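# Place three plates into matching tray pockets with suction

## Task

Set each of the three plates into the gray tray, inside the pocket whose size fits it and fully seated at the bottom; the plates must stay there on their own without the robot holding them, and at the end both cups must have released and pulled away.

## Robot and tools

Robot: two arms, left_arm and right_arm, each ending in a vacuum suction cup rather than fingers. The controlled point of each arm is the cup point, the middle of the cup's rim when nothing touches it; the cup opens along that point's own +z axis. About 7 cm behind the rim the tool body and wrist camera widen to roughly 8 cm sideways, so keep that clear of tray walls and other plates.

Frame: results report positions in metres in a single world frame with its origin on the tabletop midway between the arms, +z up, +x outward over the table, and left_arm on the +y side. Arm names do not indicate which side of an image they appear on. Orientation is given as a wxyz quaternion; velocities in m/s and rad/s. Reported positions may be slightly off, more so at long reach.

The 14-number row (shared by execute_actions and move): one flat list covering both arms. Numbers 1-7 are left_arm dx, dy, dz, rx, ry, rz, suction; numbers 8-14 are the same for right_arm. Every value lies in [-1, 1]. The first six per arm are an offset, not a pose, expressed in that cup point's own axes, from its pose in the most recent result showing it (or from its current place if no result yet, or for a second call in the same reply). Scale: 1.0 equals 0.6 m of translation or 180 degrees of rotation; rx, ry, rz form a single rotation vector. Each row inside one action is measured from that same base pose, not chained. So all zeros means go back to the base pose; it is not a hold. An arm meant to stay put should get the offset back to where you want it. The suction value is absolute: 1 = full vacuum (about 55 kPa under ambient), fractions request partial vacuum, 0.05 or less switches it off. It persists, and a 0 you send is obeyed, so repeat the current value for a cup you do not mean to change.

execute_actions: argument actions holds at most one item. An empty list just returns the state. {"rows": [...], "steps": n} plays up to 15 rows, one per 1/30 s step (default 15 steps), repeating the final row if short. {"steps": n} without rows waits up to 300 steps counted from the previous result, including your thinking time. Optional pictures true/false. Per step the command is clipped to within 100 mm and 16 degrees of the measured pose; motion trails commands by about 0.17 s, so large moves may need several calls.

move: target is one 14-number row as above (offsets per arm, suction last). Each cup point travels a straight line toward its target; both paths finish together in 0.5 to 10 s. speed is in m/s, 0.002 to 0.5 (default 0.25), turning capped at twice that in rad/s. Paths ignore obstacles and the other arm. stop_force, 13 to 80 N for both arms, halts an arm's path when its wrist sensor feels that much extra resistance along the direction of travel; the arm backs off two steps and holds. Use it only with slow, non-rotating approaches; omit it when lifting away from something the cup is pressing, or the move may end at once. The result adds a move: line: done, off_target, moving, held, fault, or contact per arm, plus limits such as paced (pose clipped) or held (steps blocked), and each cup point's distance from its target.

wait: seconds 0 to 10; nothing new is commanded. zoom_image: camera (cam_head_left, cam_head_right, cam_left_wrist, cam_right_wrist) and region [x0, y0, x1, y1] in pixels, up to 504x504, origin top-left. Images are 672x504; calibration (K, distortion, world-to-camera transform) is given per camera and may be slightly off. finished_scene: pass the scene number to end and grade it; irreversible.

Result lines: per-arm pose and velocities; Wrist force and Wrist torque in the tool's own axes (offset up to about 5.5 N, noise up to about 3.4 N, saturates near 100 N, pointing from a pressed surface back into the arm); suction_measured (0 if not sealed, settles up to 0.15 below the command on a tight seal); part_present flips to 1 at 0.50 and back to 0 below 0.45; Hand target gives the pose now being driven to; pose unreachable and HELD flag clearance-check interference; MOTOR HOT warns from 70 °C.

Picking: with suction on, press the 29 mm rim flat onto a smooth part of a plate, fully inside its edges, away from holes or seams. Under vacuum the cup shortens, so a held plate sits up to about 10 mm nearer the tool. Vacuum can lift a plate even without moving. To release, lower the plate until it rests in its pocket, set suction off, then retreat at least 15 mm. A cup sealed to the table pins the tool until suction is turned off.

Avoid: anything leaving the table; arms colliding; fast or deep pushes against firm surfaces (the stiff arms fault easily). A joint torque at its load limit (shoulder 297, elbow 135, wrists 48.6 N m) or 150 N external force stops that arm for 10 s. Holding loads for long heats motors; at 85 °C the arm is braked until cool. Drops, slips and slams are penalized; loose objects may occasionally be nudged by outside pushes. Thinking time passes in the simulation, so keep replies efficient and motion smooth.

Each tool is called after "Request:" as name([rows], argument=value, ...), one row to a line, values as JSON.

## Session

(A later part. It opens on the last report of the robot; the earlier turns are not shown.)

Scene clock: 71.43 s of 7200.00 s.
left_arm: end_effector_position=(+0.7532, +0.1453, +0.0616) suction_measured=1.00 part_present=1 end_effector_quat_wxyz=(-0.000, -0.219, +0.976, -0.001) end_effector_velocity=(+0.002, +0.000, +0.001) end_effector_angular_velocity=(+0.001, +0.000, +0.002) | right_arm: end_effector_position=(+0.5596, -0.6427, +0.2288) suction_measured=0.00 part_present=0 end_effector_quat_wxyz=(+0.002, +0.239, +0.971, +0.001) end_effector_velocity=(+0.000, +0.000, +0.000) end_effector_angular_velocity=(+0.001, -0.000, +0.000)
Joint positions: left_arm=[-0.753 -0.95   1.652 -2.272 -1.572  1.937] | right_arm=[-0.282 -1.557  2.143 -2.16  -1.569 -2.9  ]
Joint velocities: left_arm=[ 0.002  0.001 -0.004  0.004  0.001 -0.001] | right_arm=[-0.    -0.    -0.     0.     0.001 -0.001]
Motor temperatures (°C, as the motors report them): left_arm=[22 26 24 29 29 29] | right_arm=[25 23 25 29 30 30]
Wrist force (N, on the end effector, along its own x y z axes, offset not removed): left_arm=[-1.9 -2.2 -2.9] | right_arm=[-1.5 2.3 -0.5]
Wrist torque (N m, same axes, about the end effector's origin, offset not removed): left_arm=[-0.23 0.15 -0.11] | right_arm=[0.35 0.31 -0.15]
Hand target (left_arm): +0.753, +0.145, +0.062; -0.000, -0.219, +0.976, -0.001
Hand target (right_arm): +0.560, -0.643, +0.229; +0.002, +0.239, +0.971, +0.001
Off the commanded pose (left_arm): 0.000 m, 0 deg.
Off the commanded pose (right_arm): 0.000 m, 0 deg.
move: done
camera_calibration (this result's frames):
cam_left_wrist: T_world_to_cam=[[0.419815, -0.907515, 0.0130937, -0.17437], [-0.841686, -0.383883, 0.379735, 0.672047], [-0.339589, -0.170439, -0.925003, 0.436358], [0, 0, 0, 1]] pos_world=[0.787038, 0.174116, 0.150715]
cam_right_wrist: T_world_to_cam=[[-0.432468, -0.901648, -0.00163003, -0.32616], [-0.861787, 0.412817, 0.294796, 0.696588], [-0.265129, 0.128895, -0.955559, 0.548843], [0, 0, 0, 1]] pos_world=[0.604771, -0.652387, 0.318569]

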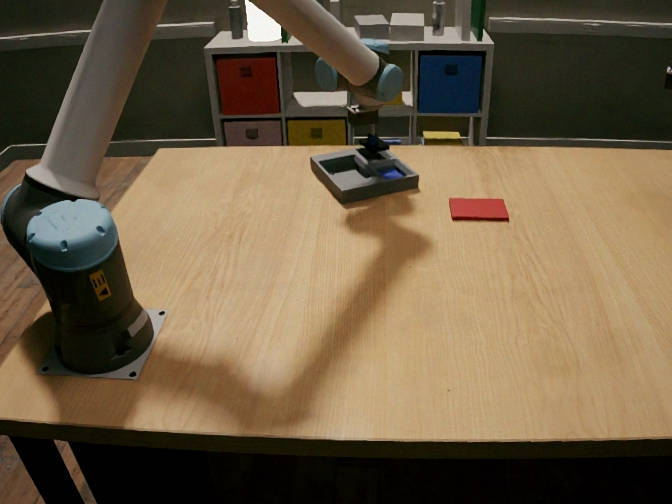

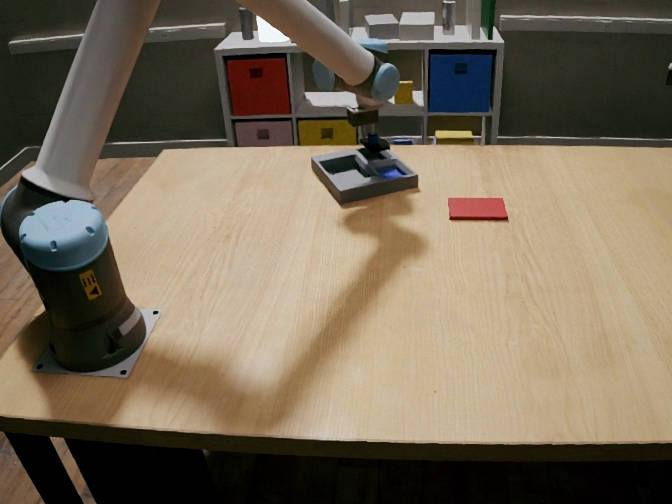

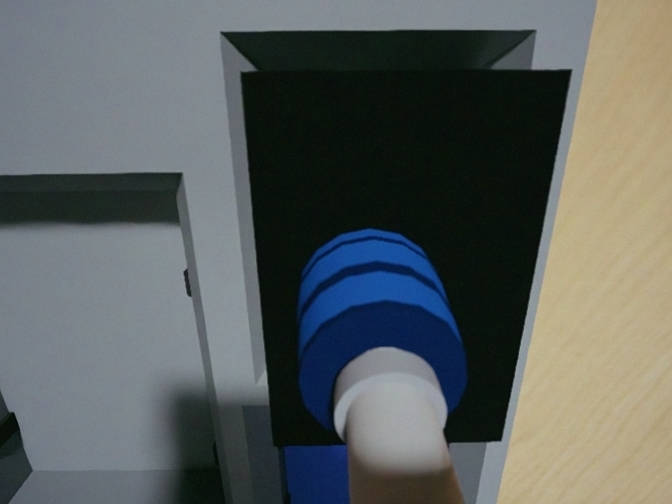

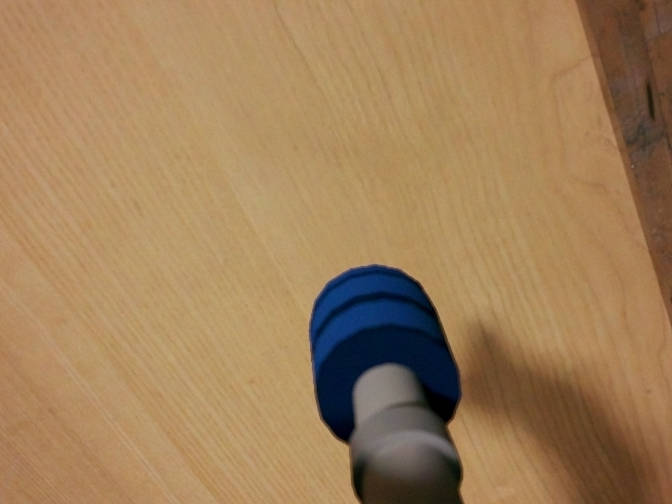

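Request:
move(target=[0,0.0042,0.049,0,0,0,1,0,0,0,0,0,0,0], speed=0.03, stop_force=13)

Scene clock: 74.73 s of 7200.00 s.
left_arm: end_effector_position=(+0.7522, +0.1475, +0.0324) suction_measured=1.00 part_present=1 end_effector_quat_wxyz=(-0.000, -0.219, +0.976, -0.001) end_effector_velocity=(-0.000, -0.000, -0.003) end_effector_angular_velocity=(-0.001, -0.000, -0.000) | right_arm: end_effector_position=(+0.5596, -0.6427, +0.2288) suction_measured=0.00 part_present=0 end_effector_quat_wxyz=(+0.002, +0.239, +0.971, +0.001) end_effector_velocity=(+0.001, +0.000, +0.001) end_effector_angular_velocity=(+0.001, -0.001, +0.000)
Joint positions: left_arm=[-0.752 -0.921  1.666 -2.316 -1.572  1.938] | right_arm=[-0.282 -1.557  2.143 -2.16  -1.569 -2.9  ]
Joint velocities: left_arm=[-0.     0.003  0.001 -0.006 -0.001  0.   ] | right_arm=[ 0.    -0.    -0.002  0.001  0.001 -0.   ]
Motor temperatures (°C, as the motors report them): left_arm=[22 26 24 29 29 29] | right_arm=[25 23 25 29 30 30]
Wrist force (N, on the end effector, along its own x y z axes, offset not removed): left_arm=[-3.5 -1.4 1.9] | right_arm=[-3.1 1.5 -2.8]
Wrist torque (N m, same axes, about the end effector's origin, offset not removed): left_arm=[-0.09 0.33 -0.09] | right_arm=[0.27 0.55 -0.14]
Hand target (left_arm): +0.752, +0.148, +0.032; -0.000, -0.219, +0.976, -0.001
Hand target (right_arm): +0.560, -0.643, +0.229; +0.002, +0.239, +0.971, +0.001
Off the commanded pose (left_arm): 0.000 m, 0 deg.
Off the commanded pose (right_arm): 0.000 m, 0 deg.
move: done
camera_calibration (this result's frames):
cam_left_wrist: T_world_to_cam=[[0.419817, -0.907514, 0.0130936, -0.171511], [-0.841682, -0.383884, 0.379743, 0.683087], [-0.339596, -0.170443, -0.924999, 0.409426], [0, 0, 0, 1]] pos_world=[0.785985, 0.176361, 0.121567]
cam_right_wrist: T_world_to_cam=[[-0.432469, -0.901648, -0.00163011, -0.32616], [-0.861787, 0.412817, 0.294796, 0.696588], [-0.265129, 0.128895, -0.955559, 0.548843], [0, 0, 0, 1]] pos_world=[0.604771, -0.652387, 0.318569]

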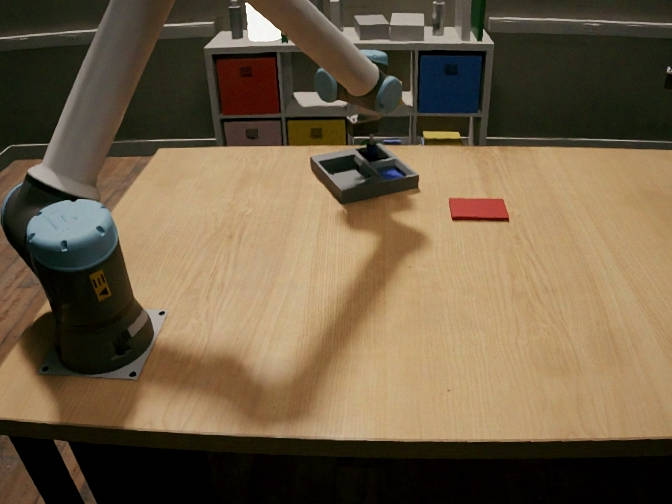

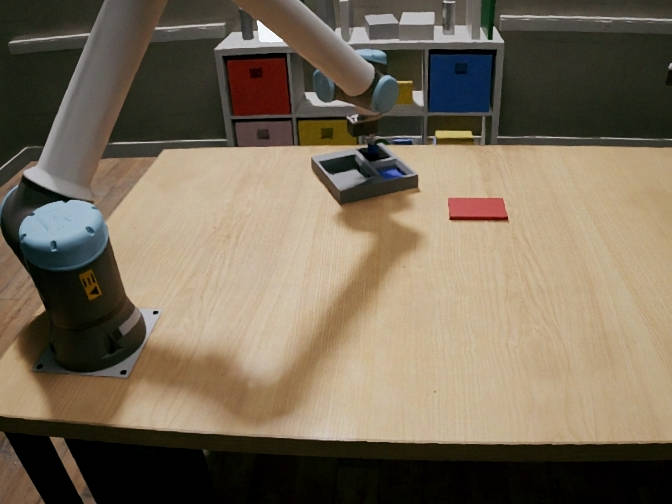

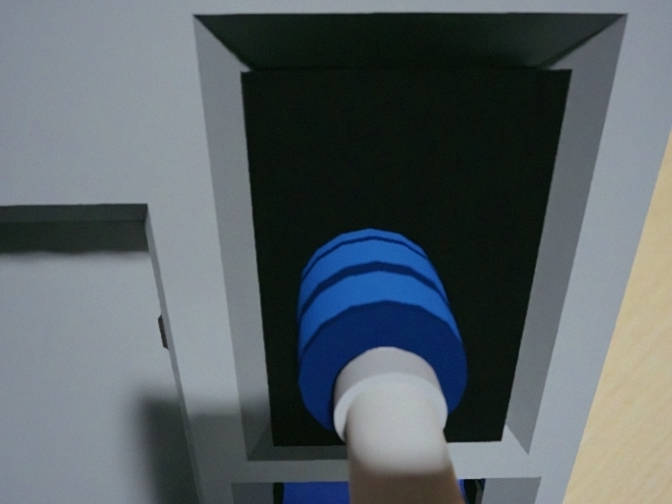

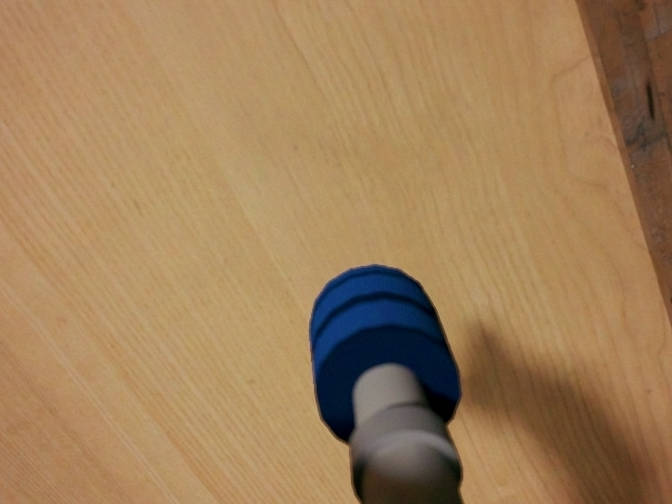

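Request:
move(target=[-0.001,0,0.042,0,0,0,1,0,0,0,0,0,0,0], speed=0.01, stop_force=22)

Scene clock: 79.27 s of 7200.00 s.
left_arm: end_effector_position=(+0.7527, +0.1477, +0.0074) suction_measured=1.00 part_present=1 end_effector_quat_wxyz=(-0.000, -0.219, +0.976, -0.001) end_effector_velocity=(-0.000, -0.000, -0.002) end_effector_angular_velocity=(+0.000, +0.000, -0.000) | right_arm: end_effector_position=(+0.5596, -0.6427, +0.2288) suction_measured=0.00 part_present=0 end_effector_quat_wxyz=(+0.002, +0.239, +0.971, +0.001) end_effector_velocity=(+0.000, -0.000, +0.000) end_effector_angular_velocity=(-0.000, -0.000, -0.000)
Joint positions: left_arm=[-0.751 -0.893  1.672 -2.35  -1.572  1.939] | right_arm=[-0.282 -1.557  2.143 -2.16  -1.569 -2.9  ]
Joint velocities: left_arm=[-0.     0.002  0.    -0.002  0.    -0.   ] | right_arm=[-0. -0. -0. -0. -0.  0.]
Motor temperatures (°C, as the motors report them): left_arm=[22 26 24 29 29 29] | right_arm=[25 23 25 29 30 30]
Wrist force (N, on the end effector, along its own x y z axes, offset not removed): left_arm=[-4.6 -1.5 -1.5] | right_arm=[-1.6 -0.4 0.3]
Wrist torque (N m, same axes, about the end effector's origin, offset not removed): left_arm=[0.17 0.47 0.12] | right_arm=[-0.05 0.32 -0.14]
Hand target (left_arm): +0.753, +0.148, +0.007; -0.000, -0.219, +0.976, -0.001
Hand target (right_arm): +0.560, -0.643, +0.229; +0.002, +0.239, +0.971, +0.001
Off the commanded pose (left_arm): 0.000 m, 0 deg.
Off the commanded pose (right_arm): 0.000 m, 0 deg.
move: done
camera_calibration (this result's frames):
cam_left_wrist: T_world_to_cam=[[0.419817, -0.907514, 0.0130867, -0.17119], [-0.84168, -0.383886, 0.379746, 0.693126], [-0.339601, -0.170439, -0.924998, 0.386547], [0, 0, 0, 1]] pos_world=[0.78653, 0.176606, 0.096584]
cam_right_wrist: T_world_to_cam=[[-0.432468, -0.901648, -0.00163016, -0.32616], [-0.861787, 0.412817, 0.294796, 0.696588], [-0.265129, 0.128895, -0.955559, 0.548843], [0, 0, 0, 1]] pos_world=[0.604771, -0.652387, 0.318569]

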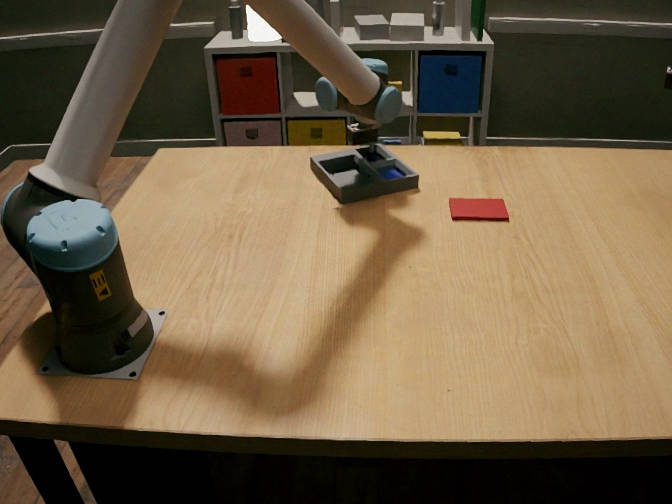

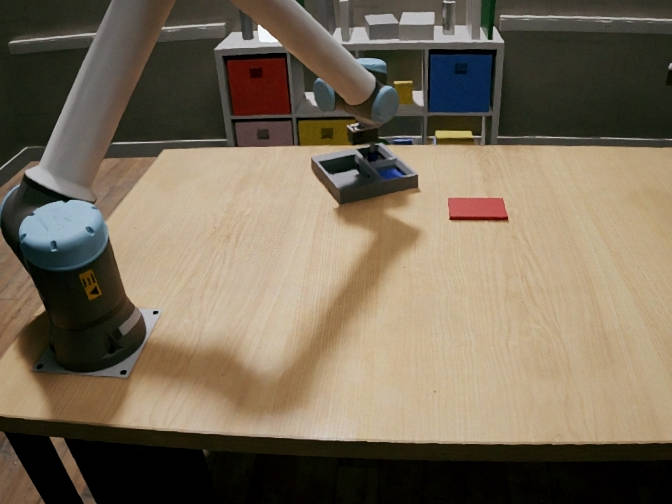

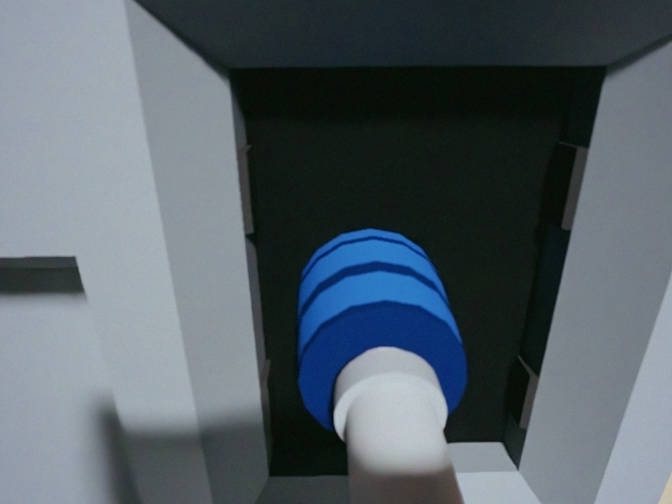

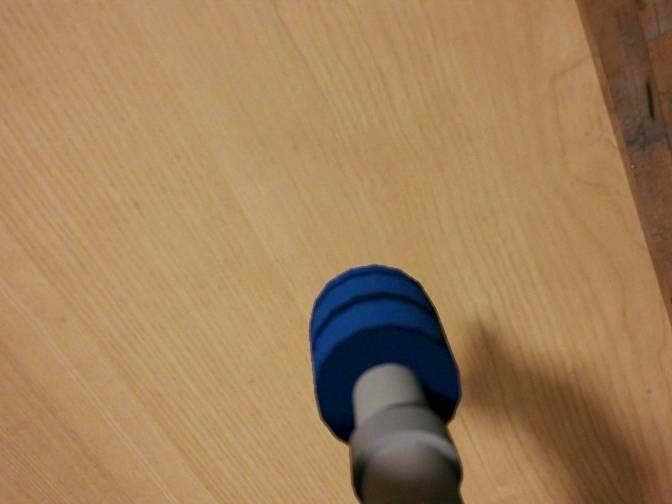

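Request:
move(target=[0,0,0.011,0,0,0,1,0,0,0,0,0,0,0], speed=0.003, stop_force=16)

Request:
execute_actions([
  {"rows":[[0,0,-0.002,0,0,0,0,0,0,0,0,0,0,0]],"steps":6},
], pictures=false)

Request:
move(target=[0,0,-0.11,0,0,0,0,0,0,0,0,0,0,0], speed=0.15)

Request:
move(target=[0.592,-0.2135,0,0,0,-0.359,0,0,0,0,0,0,0,0], speed=0.35)

Scene clock: 85.40 s of 7200.00 s.
left_arm: end_effector_position=(+0.7528, +0.1477, +0.0024) suction_measured=1.00 part_present=1 end_effector_quat_wxyz=(-0.000, -0.219, +0.976, -0.001) end_effector_velocity=(+0.000, +0.000, +0.001) end_effector_angular_velocity=(-0.001, -0.001, -0.000) | right_arm: end_effector_position=(+0.5596, -0.6427, +0.2288) suction_measured=0.00 part_present=0 end_effector_quat_wxyz=(+0.002, +0.239, +0.971, +0.001) end_effector_velocity=(+0.000, -0.000, +0.000) end_effector_angular_velocity=(-0.001, -0.000, -0.000)
Joint positions: left_arm=[-0.751 -0.887  1.673 -2.357 -1.572  1.939] | right_arm=[-0.282 -1.557  2.143 -2.16  -1.569 -2.9  ]
Joint velocities: left_arm=[ 0.    -0.001  0.    -0.     0.     0.   ] | right_arm=[ 0.     0.     0.    -0.001 -0.001  0.   ]
Motor temperatures (°C, as the motors report them): left_arm=[22 26 24 29 29 29] | right_arm=[25 23 25 29 30 30]
Wrist force (N, on the end effector, along its own x y z axes, offset not removed): left_arm=[-2.3 3.2 -20.9] | right_arm=[-2.2 -1.4 0.0]
Wrist torque (N m, same axes, about the end effector's origin, offset not removed): left_arm=[-0.16 0.62 -0.16] | right_arm=[-0.09 0.38 -0.17]
Hand target (left_arm): +0.753, +0.148, +0.003; -0.000, -0.219, +0.976, -0.001
Hand target (right_arm): +0.560, -0.643, +0.229; +0.002, +0.239, +0.971, +0.001
Off the commanded pose (left_arm): 0.002 m, 0 deg.
Off the commanded pose (right_arm): 0.000 m, 0 deg.
After step 90, 1.17 s passed at rest.
move: contact (left_arm)
camera_calibration (this result's frames):
cam_left_wrist: T_world_to_cam=[[0.419815, -0.907512, 0.0133276, -0.171205], [-0.841751, -0.383818, 0.379656, 0.695106], [-0.339427, -0.170604, -0.925032, 0.381824], [0, 0, 0, 1]] pos_world=[0.786582, 0.176564, 0.0915796]
cam_right_wrist: T_world_to_cam=[[-0.432468, -0.901648, -0.00163005, -0.32616], [-0.861787, 0.412817, 0.294796, 0.696588], [-0.265129, 0.128895, -0.955559, 0.548843], [0, 0, 0, 1]] pos_world=[0.604771, -0.652387, 0.318569]

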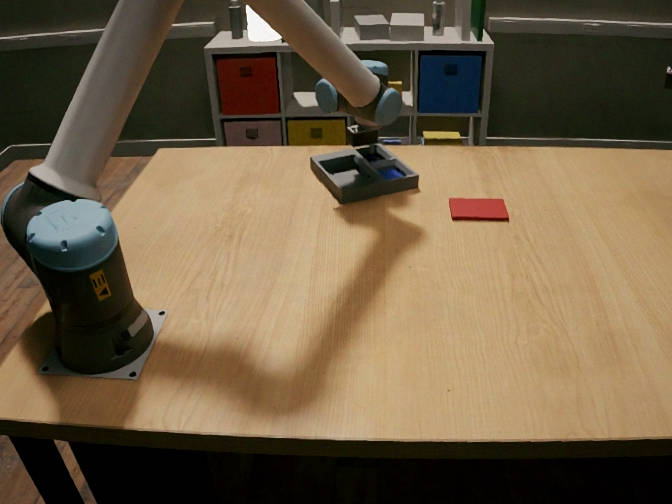

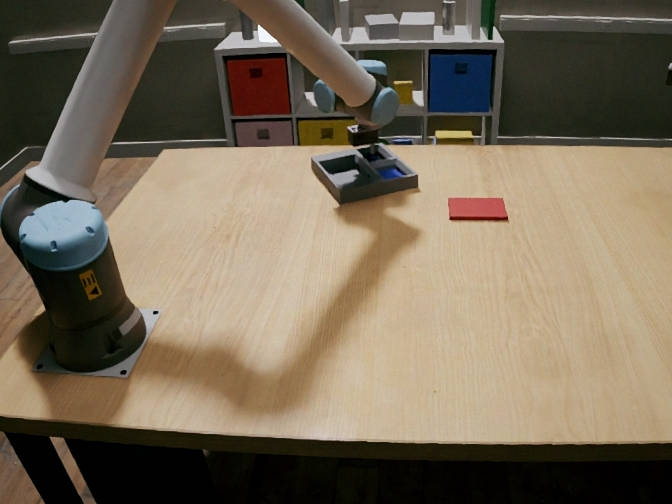

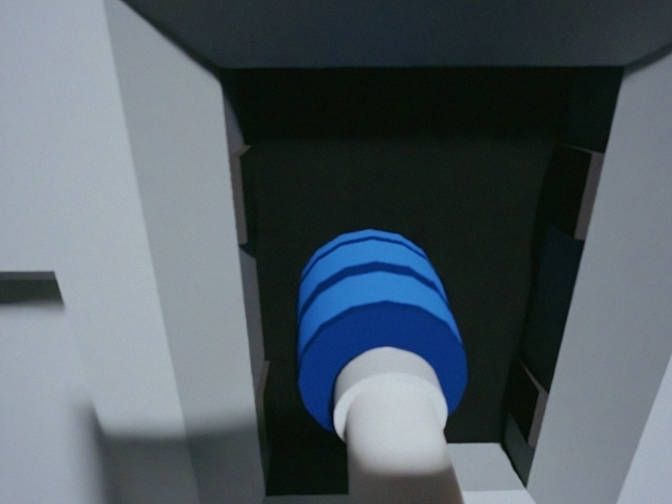

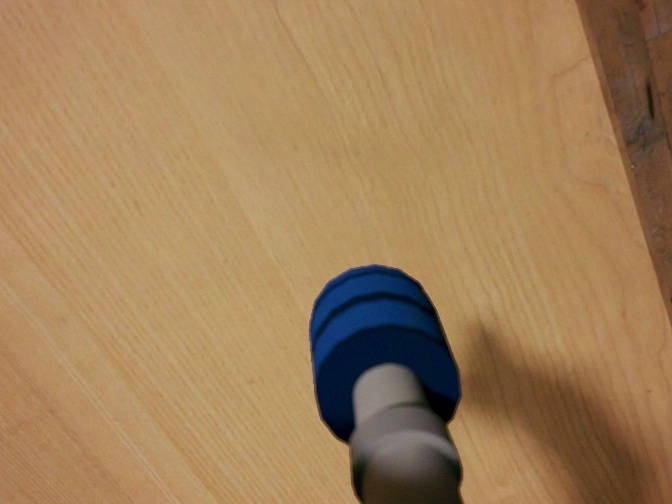

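Scene clock: 85.60 s of 7200.00 s.
left_arm: end_effector_position=(+0.7527, +0.1478, +0.0031) suction_measured=0.00 part_present=0 end_effector_quat_wxyz=(-0.000, -0.219, +0.976, -0.001) end_effector_velocity=(+0.000, +0.000, +0.003) end_effector_angular_velocity=(-0.001, -0.001, +0.001) | right_arm: end_effector_position=(+0.5596, -0.6427, +0.2288) suction_measured=0.00 part_present=0 end_effector_quat_wxyz=(+0.002, +0.239, +0.971, +0.001) end_effector_velocity=(-0.000, +0.000, -0.000) end_effector_angular_velocity=(+0.001, +0.000, -0.000)
Joint positions: left_arm=[-0.751 -0.888  1.673 -2.356 -1.572  1.939] | right_arm=[-0.282 -1.557  2.143 -2.16  -1.569 -2.9  ]
Joint velocities: left_arm=[ 0.    -0.003 -0.     0.003  0.    -0.   ] | right_arm=[-0.    -0.    -0.     0.001  0.001  0.   ]
Motor temperatures (°C, as the motors report them): left_arm=[22 26 24 29 29 29] | right_arm=[25 23 25 29 30 30]
Wrist force (N, on the end effector, along its own x y z axes, offset not removed): left_arm=[-4.0 -1.7 -9.2] | right_arm=[-2.0 0.5 0.6]
Wrist torque (N m, same axes, about the end effector's origin, offset not removed): left_arm=[-0.39 0.47 -0.10] | right_arm=[0.13 0.42 -0.14]
Hand target (left_arm): +0.753, +0.148, +0.004; -0.000, -0.219, +0.976, -0.001
Hand target (right_arm): +0.560, -0.643, +0.229; +0.002, +0.239, +0.971, +0.001
Off the commanded pose (left_arm): 0.001 m, 0 deg.
Off the commanded pose (right_arm): 0.000 m, 0 deg.
Steps of this call (steps 1 to 6: all 6 steps of this action). Readings (end_effector_position | what the end effector reports):
1: left_arm (+0.7528, +0.1477, +0.0025) | right_arm (+0.5596, -0.6427, +0.2288) | left_arm suction_measured=0.08 part_present=0 | right_arm suction_measured=0.00 part_present=0
2: left_arm (+0.7528, +0.1477, +0.0026) | right_arm (+0.5596, -0.6427, +0.2288) | left_arm suction_measured=0.00 part_present=0 | right_arm suction_measured=0.00 part_present=0
4: left_arm (+0.7527, +0.1477, +0.0029) | right_arm (+0.5596, -0.6427, +0.2288) | left_arm suction_measured=0.00 part_present=0 | right_arm suction_measured=0.00 part_present=0
6: the state above

Scene clock: 86.80 s of 7200.00 s.
left_arm: end_effector_position=(+0.7527, +0.1479, +0.0692) suction_measured=0.00 part_present=0 end_effector_quat_wxyz=(-0.000, -0.219, +0.976, -0.001) end_effector_velocity=(+0.000, +0.000, +0.003) end_effector_angular_velocity=(+0.000, -0.000, +0.000) | right_arm: end_effector_position=(+0.5596, -0.6427, +0.2288) suction_measured=0.00 part_present=0 end_effector_quat_wxyz=(+0.002, +0.239, +0.971, +0.001) end_effector_velocity=(+0.000, -0.000, +0.001) end_effector_angular_velocity=(+0.000, -0.001, +0.000)
Joint positions: left_arm=[-0.751 -0.961  1.653 -2.263 -1.572  1.939] | right_arm=[-0.282 -1.557  2.143 -2.16  -1.569 -2.9  ]
Joint velocities: left_arm=[ 0.    -0.003 -0.001  0.004  0.    -0.   ] | right_arm=[ 0.     0.    -0.001  0.     0.    -0.   ]
Motor temperatures (°C, as the motors report them): left_arm=[22 26 24 29 29 29] | right_arm=[25 23 25 29 30 30]
Wrist force (N, on the end effector, along its own x y z axes, offset not removed): left_arm=[-0.2 -3.1 -2.2] | right_arm=[-4.2 0.4 0.7]
Wrist torque (N m, same axes, about the end effector's origin, offset not removed): left_arm=[-0.29 -0.03 0.03] | right_arm=[0.22 0.76 -0.12]
Hand target (left_arm): +0.753, +0.148, +0.069; -0.000, -0.219, +0.976, -0.001
Hand target (right_arm): +0.560, -0.643, +0.229; +0.002, +0.239, +0.971, +0.001
Off the commanded pose (left_arm): 0.000 m, 0 deg.
Off the commanded pose (right_arm): 0.000 m, 0 deg.
move: done
camera_calibration (this result's frames):
cam_left_wrist: T_world_to_cam=[[0.419822, -0.907512, 0.0130681, -0.171868], [-0.841672, -0.383896, 0.379753, 0.669684], [-0.339613, -0.170428, -0.924996, 0.44371], [0, 0, 0, 1]] pos_world=[0.786498, 0.176737, 0.158362]
cam_right_wrist: T_world_to_cam=[[-0.432468, -0.901648, -0.00163014, -0.32616], [-0.861787, 0.412817, 0.294796, 0.696587], [-0.265129, 0.128895, -0.955559, 0.548843], [0, 0, 0, 1]] pos_world=[0.604771, -0.652387, 0.318569]

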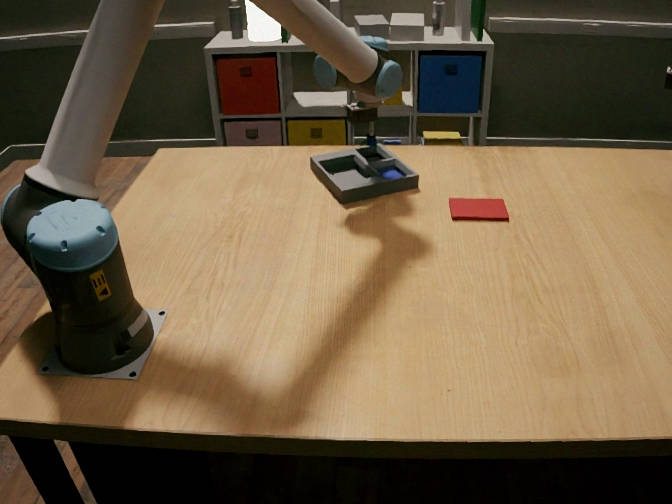

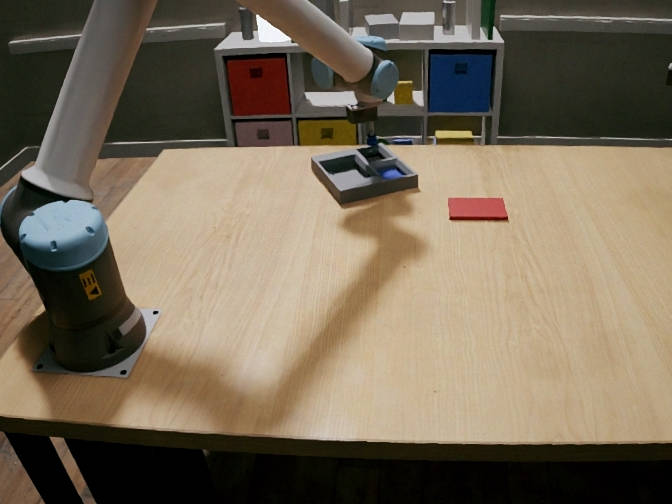

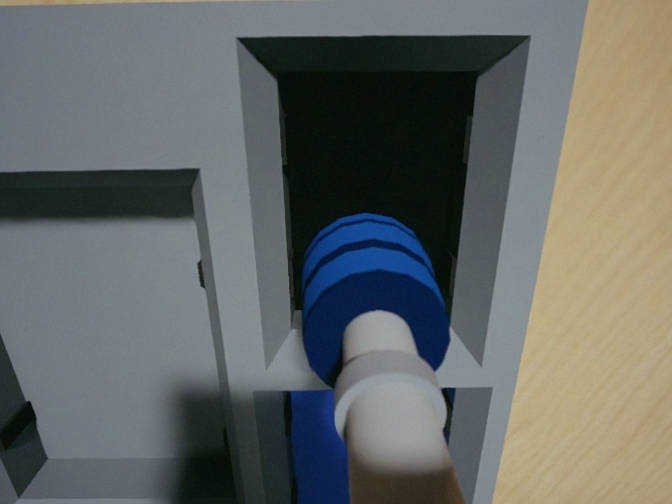

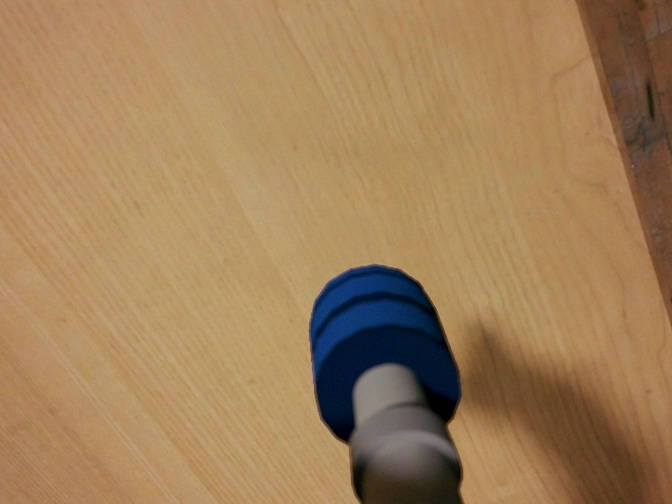

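Scene clock: 89.03 s of 7200.00 s.
left_arm: end_effector_position=(+0.4862, -0.1194, +0.0692) suction_measured=0.00 part_present=0 end_effector_quat_wxyz=(+0.001, +0.706, -0.708, -0.000) end_effector_velocity=(-0.002, -0.002, -0.001) end_effector_angular_velocity=(+0.002, -0.000, +0.010) | right_arm: end_effector_position=(+0.5596, -0.6427, +0.2288) suction_measured=0.00 part_present=0 end_effector_quat_wxyz=(+0.002, +0.239, +0.971, +0.001) end_effector_velocity=(-0.001, +0.000, -0.001) end_effector_angular_velocity=(-0.000, +0.002, -0.001)
Joint positions: left_arm=[-1.162 -0.964  1.659 -2.266 -1.572  0.401] | right_arm=[-0.282 -1.557  2.143 -2.16  -1.569 -2.9  ]
Joint velocities: left_arm=[-0.003  0.001 -0.001  0.002  0.001 -0.013] | right_arm=[-0.    -0.     0.001  0.    -0.001  0.001]
Motor temperatures (°C, as the motors report them): left_arm=[22 26 24 29 29 29] | right_arm=[25 23 25 29 30 30]
Wrist force (N, on the end effector, along its own x y z axes, offset not removed): left_arm=[-1.8 -1.6 -1.1] | right_arm=[-1.2 -0.7 -1.7]
Wrist torque (N m, same axes, about the end effector's origin, offset not removed): left_arm=[-0.11 0.02 0.11] | right_arm=[-0.04 0.24 -0.18]
Hand target (left_arm): +0.486, -0.120, +0.069; +0.001, +0.707, -0.707, -0.000
Hand target (right_arm): +0.560, -0.643, +0.229; +0.002, +0.239, +0.971, +0.001
Off the commanded pose (left_arm): 0.001 m, 0 deg.
Off the commanded pose (right_arm): 0.000 m, 0 deg.
move: done
camera_calibration (this result's frames):
cam_left_wrist: T_world_to_cam=[[0.999877, -0.0108107, 0.0113709, -0.477378], [-0.0143173, -0.925113, 0.379421, -0.124073], [0.0064176, -0.379537, -0.925154, 0.114477], [0, 0, 0, 1]] pos_world=[0.474808, -0.0764938, 0.158413]
cam_right_wrist: T_world_to_cam=[[-0.432468, -0.901648, -0.00163014, -0.32616], [-0.861787, 0.412817, 0.294796, 0.696587], [-0.265129, 0.128895, -0.955559, 0.548843], [0, 0, 0, 1]] pos_world=[0.604771, -0.652387, 0.318569]

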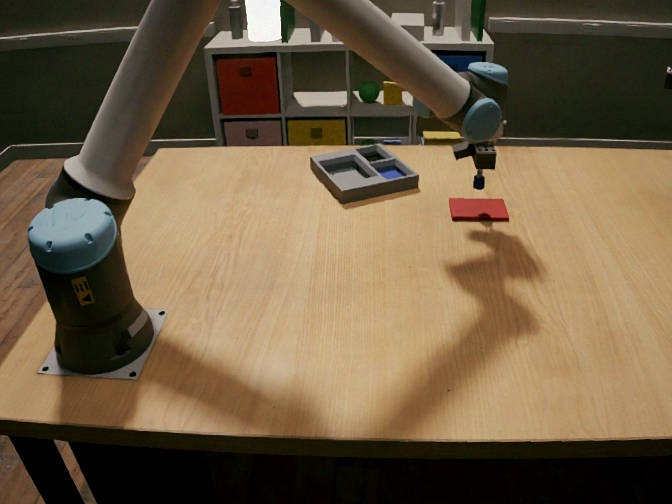

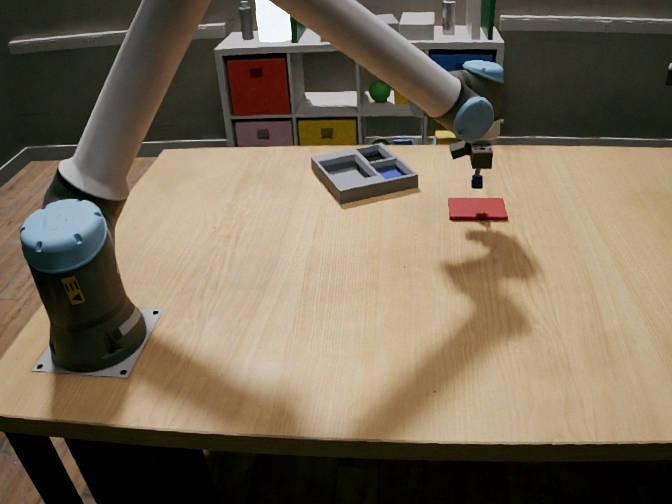

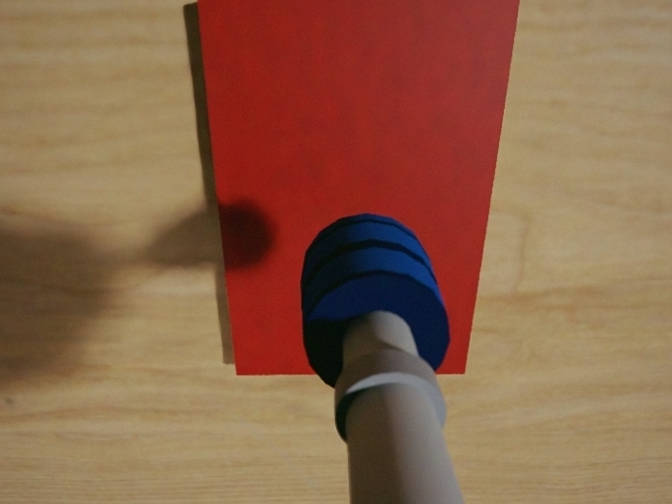

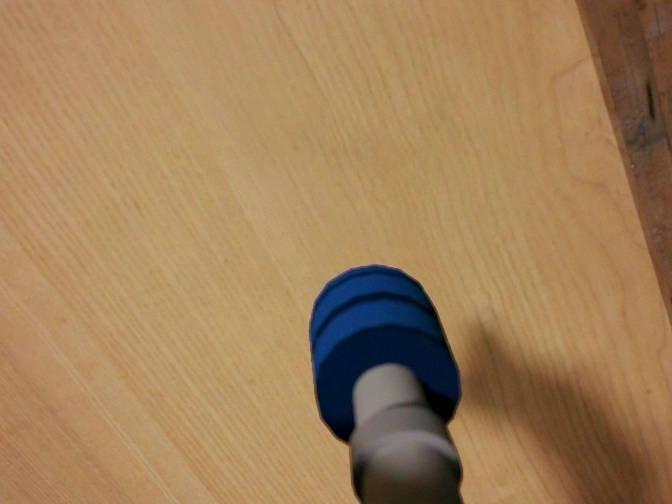

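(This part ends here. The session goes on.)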